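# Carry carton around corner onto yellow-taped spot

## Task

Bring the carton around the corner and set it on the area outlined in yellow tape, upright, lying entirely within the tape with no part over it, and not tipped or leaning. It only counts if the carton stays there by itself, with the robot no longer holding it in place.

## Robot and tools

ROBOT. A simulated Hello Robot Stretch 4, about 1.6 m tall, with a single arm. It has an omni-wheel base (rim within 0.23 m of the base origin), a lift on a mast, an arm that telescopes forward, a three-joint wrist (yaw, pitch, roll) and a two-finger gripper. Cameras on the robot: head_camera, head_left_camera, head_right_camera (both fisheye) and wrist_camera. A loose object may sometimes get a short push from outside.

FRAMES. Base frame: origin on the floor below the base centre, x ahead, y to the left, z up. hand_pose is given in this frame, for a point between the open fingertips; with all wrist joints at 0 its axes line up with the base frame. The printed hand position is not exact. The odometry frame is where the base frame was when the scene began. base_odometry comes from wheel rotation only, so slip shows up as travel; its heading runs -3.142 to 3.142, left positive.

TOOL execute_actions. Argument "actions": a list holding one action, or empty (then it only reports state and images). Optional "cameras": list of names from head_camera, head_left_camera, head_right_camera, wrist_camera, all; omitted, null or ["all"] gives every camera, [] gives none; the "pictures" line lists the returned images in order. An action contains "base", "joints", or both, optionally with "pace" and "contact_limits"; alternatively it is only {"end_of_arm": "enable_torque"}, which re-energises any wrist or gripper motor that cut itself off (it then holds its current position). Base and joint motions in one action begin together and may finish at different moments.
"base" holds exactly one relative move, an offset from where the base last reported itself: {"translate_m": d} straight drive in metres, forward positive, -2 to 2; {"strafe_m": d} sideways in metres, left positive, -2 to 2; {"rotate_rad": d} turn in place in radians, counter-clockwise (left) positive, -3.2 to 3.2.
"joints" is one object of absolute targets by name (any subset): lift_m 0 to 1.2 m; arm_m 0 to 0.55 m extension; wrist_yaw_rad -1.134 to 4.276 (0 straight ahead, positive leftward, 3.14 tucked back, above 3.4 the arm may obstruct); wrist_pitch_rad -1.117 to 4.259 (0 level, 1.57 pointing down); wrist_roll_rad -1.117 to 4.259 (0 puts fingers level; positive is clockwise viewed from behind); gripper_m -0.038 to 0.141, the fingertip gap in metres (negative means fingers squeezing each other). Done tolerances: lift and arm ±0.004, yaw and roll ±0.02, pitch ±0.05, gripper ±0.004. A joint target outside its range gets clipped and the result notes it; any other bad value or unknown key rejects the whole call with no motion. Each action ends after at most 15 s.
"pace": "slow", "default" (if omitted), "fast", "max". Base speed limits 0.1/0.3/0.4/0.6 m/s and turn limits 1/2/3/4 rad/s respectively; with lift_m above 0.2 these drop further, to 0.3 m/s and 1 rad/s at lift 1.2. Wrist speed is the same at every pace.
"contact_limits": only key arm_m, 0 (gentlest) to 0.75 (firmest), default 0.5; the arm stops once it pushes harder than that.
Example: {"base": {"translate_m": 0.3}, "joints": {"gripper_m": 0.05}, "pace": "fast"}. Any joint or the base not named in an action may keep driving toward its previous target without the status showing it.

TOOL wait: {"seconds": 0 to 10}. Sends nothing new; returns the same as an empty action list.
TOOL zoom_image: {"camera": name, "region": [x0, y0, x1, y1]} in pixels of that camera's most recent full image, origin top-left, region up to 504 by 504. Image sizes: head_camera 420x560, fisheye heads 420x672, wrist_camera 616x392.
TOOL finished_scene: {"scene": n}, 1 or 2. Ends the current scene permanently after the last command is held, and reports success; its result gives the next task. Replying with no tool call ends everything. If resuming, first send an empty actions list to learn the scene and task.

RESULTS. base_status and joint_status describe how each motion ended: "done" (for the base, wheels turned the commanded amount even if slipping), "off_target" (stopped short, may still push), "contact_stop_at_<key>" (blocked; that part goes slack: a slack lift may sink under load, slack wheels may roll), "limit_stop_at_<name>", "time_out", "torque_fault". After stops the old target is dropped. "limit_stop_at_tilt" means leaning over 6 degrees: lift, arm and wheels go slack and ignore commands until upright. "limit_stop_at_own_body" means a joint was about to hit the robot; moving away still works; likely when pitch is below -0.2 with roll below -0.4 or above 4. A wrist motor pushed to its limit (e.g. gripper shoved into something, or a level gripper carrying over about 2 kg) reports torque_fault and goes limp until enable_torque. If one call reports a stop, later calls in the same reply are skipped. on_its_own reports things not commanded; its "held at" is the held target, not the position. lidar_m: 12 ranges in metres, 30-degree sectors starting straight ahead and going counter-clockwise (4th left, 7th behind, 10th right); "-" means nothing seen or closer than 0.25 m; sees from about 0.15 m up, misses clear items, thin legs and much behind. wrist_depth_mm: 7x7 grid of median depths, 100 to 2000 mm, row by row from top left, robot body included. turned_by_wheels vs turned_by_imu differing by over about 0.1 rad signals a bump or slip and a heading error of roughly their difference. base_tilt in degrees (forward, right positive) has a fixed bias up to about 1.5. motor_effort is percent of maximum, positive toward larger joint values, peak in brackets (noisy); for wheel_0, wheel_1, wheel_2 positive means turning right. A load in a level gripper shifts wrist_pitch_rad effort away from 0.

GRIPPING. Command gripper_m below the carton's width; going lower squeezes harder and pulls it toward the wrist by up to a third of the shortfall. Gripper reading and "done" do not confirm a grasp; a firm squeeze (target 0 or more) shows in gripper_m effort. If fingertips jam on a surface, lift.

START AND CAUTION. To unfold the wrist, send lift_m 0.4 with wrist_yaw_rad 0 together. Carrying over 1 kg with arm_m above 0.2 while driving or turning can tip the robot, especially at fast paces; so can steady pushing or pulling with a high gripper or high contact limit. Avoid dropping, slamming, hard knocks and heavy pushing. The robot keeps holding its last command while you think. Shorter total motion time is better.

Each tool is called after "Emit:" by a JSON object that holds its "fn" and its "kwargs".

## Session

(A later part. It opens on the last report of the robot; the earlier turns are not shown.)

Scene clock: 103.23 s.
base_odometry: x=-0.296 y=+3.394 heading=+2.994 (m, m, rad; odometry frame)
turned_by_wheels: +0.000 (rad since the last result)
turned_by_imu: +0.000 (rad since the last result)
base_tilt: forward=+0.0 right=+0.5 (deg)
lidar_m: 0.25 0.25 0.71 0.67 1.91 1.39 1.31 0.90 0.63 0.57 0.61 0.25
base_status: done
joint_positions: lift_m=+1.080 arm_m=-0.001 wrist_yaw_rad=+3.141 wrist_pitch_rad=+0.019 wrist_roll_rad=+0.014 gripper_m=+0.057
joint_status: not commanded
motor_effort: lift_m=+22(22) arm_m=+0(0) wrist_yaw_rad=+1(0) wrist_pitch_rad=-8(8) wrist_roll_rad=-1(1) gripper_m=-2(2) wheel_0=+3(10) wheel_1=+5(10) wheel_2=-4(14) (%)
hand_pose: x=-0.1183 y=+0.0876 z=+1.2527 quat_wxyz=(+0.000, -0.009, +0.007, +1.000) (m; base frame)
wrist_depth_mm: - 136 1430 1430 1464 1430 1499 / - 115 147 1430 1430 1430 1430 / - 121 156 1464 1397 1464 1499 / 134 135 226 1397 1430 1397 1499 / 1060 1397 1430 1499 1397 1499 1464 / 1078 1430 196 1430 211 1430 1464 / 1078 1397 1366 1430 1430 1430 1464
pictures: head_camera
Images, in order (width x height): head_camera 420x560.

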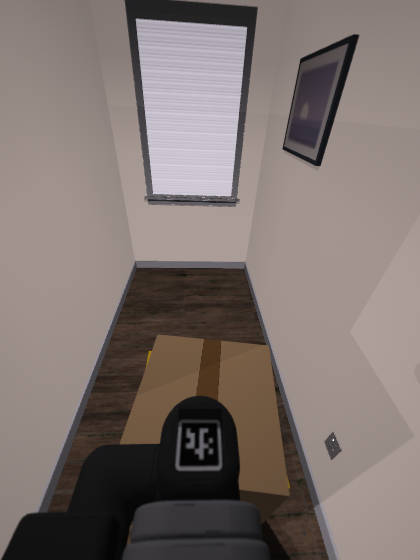

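Emit:
{"fn": "execute_actions", "kwargs": {"actions": [{"base":{"strafe_m":-0.05}}], "cameras": []}}

Emit:
{"fn": "execute_actions", "kwargs": {"actions": [{"base":{"translate_m":0.33}}], "cameras": []}}

Emit:
{"fn": "execute_actions", "kwargs": {"actions": [{"base":{"translate_m":-0.45},"joints":{"lift_m":0.5},"pace":"default"}], "cameras": ["head_camera","head_left_camera","head_right_camera"]}}

Scene clock: 108.53 s.
base_odometry: x=-0.288 y=+3.443 heading=+2.994 (m, m, rad; odometry frame)
turned_by_wheels: +0.000 (rad since the last result)
turned_by_imu: -0.001 (rad since the last result)
base_tilt: forward=-0.1 right=+0.5 (deg)
lidar_m: 0.25 0.25 0.77 0.74 1.92 1.38 1.30 0.82 0.56 0.52 0.54 0.25
base_status: done
joint_positions: lift_m=+1.080 arm_m=-0.001 wrist_yaw_rad=+3.141 wrist_pitch_rad=+0.019 wrist_roll_rad=+0.014 gripper_m=+0.057
joint_status: not commanded
motor_effort: lift_m=+22(22) arm_m=+0(0) wrist_yaw_rad=+0(1) wrist_pitch_rad=-7(6) wrist_roll_rad=-1(1) gripper_m=-2(3) wheel_0=+3(14) wheel_1=+0(7) wheel_2=-1(0) (%)
hand_pose: x=-0.1183 y=+0.0876 z=+1.2527 quat_wxyz=(+0.000, -0.009, +0.007, +1.000) (m; base frame)
wrist_depth_mm: - 136 1430 1464 1430 1464 1464 / - 115 147 1397 1464 1464 1464 / - 121 156 1430 1464 1499 1430 / 134 135 228 1430 1464 1430 1464 / 976 1366 1397 1499 1397 1464 1464 / 1008 1397 196 1430 211 1430 1464 / 991 1281 1366 1430 1464 1464 1464
pictures: none
No camera images: the call's "cameras" was empty. Leave "cameras" out to get every camera's image.

Scene clock: 111.10 s.
base_odometry: x=-0.614 y=+3.492 heading=+2.995 (m, m, rad; odometry frame)
turned_by_wheels: +0.000 (rad since the last result)
turned_by_imu: +0.000 (rad since the last result)
base_tilt: forward=+0.0 right=+0.6 (deg)
lidar_m: 0.25 0.25 0.77 0.72 0.75 1.72 1.64 0.79 0.57 0.52 0.54 0.25
base_status: done
joint_positions: lift_m=+1.080 arm_m=-0.001 wrist_yaw_rad=+3.141 wrist_pitch_rad=+0.019 wrist_roll_rad=+0.014 gripper_m=+0.057
joint_status: not commanded
motor_effort: lift_m=+22(22) arm_m=-1(0) wrist_yaw_rad=+1(2) wrist_pitch_rad=-6(6) wrist_roll_rad=-1(1) gripper_m=-3(2) wheel_0=+5(16) wheel_1=+5(9) wheel_2=-6(14) (%)
hand_pose: x=-0.1183 y=+0.0876 z=+1.2527 quat_wxyz=(+0.000, -0.009, +0.007, +1.000) (m; base frame)
wrist_depth_mm: - 136 1863 1756 1756 1863 1808 / - 115 146 1756 1756 1808 1756 / - 121 156 1756 1756 1863 1863 / 134 135 227 1708 1708 1808 1808 / 976 1537 1756 1708 1756 1708 1808 / 991 1430 196 1756 212 1756 1808 / 991 1229 1708 1756 1808 1808 1808
pictures: none
No camera images: the call's "cameras" was empty. Leave "cameras" out to get every camera's image.

Scene clock: 114.33 s.
base_odometry: x=-0.169 y=+3.425 heading=+2.995 (m, m, rad; odometry frame)
turned_by_wheels: +0.000 (rad since the last result)
turned_by_imu: +0.000 (rad since the last result)
base_tilt: forward=+0.0 right=+0.7 (deg)
lidar_m: 0.65 0.66 0.76 0.86 1.72 1.23 1.18 0.81 0.57 0.52 0.56 0.76
base_status: done
joint_positions: lift_m=+0.500 arm_m=-0.001 wrist_yaw_rad=+3.141 wrist_pitch_rad=+0.019 wrist_roll_rad=+0.014 gripper_m=+0.057
joint_status: all done
motor_effort: lift_m=+17(23) arm_m=+0(0) wrist_yaw_rad=+0(1) wrist_pitch_rad=-7(7) wrist_roll_rad=-1(1) gripper_m=-1(3) wheel_0=+0(9) wheel_1=-1(7) wheel_2=-1(10) (%)
hand_pose: x=-0.1183 y=+0.0876 z=+0.6731 quat_wxyz=(+0.000, -0.009, +0.007, +1.000) (m; base frame)
wrist_depth_mm: - 136 1308 1336 1308 1336 1336 / - 115 147 1336 1336 1336 1336 / - 121 156 1308 1308 1336 1366 / 134 135 227 1336 1308 1366 1336 / 991 1255 1281 1308 1336 1366 1336 / 1025 1255 195 1308 212 1366 1336 / 1008 1281 1281 1308 1366 1336 1336
pictures: head_camera, head_left_camera, head_right_camera
Images, in order (width x height): head_camera 420x560, head_left_camera 420x672, head_right_camera 420x672.

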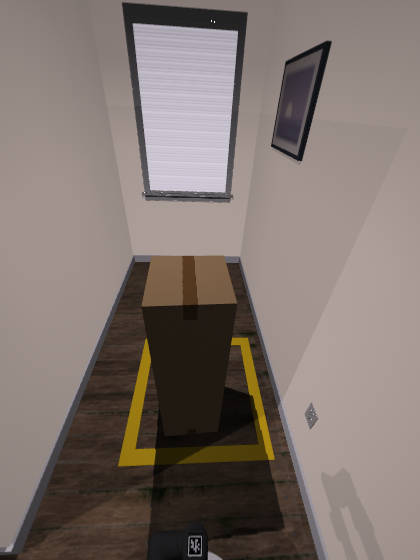

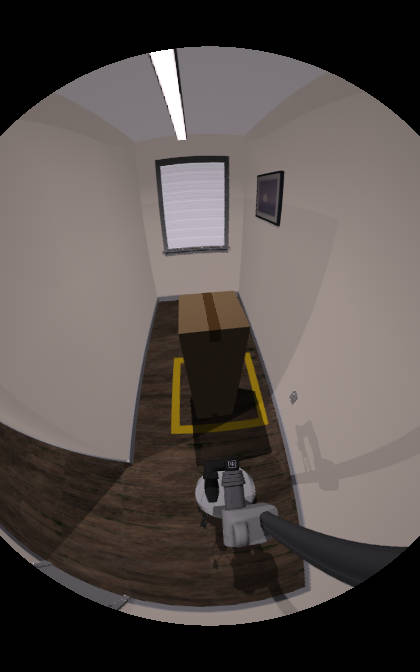

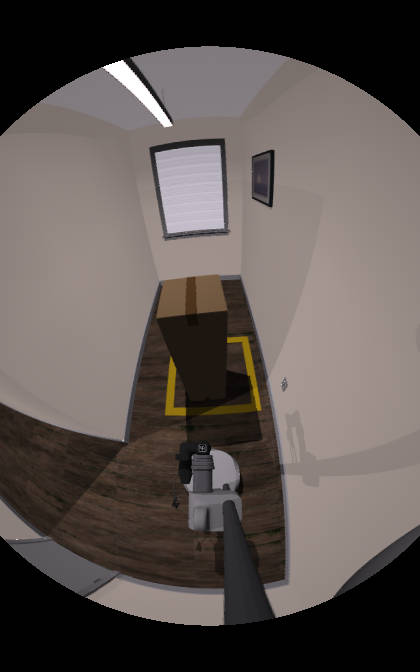

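Emit:
{"fn": "finished_scene", "kwargs": {"scene": 2}}

The scene is finished: the task was done.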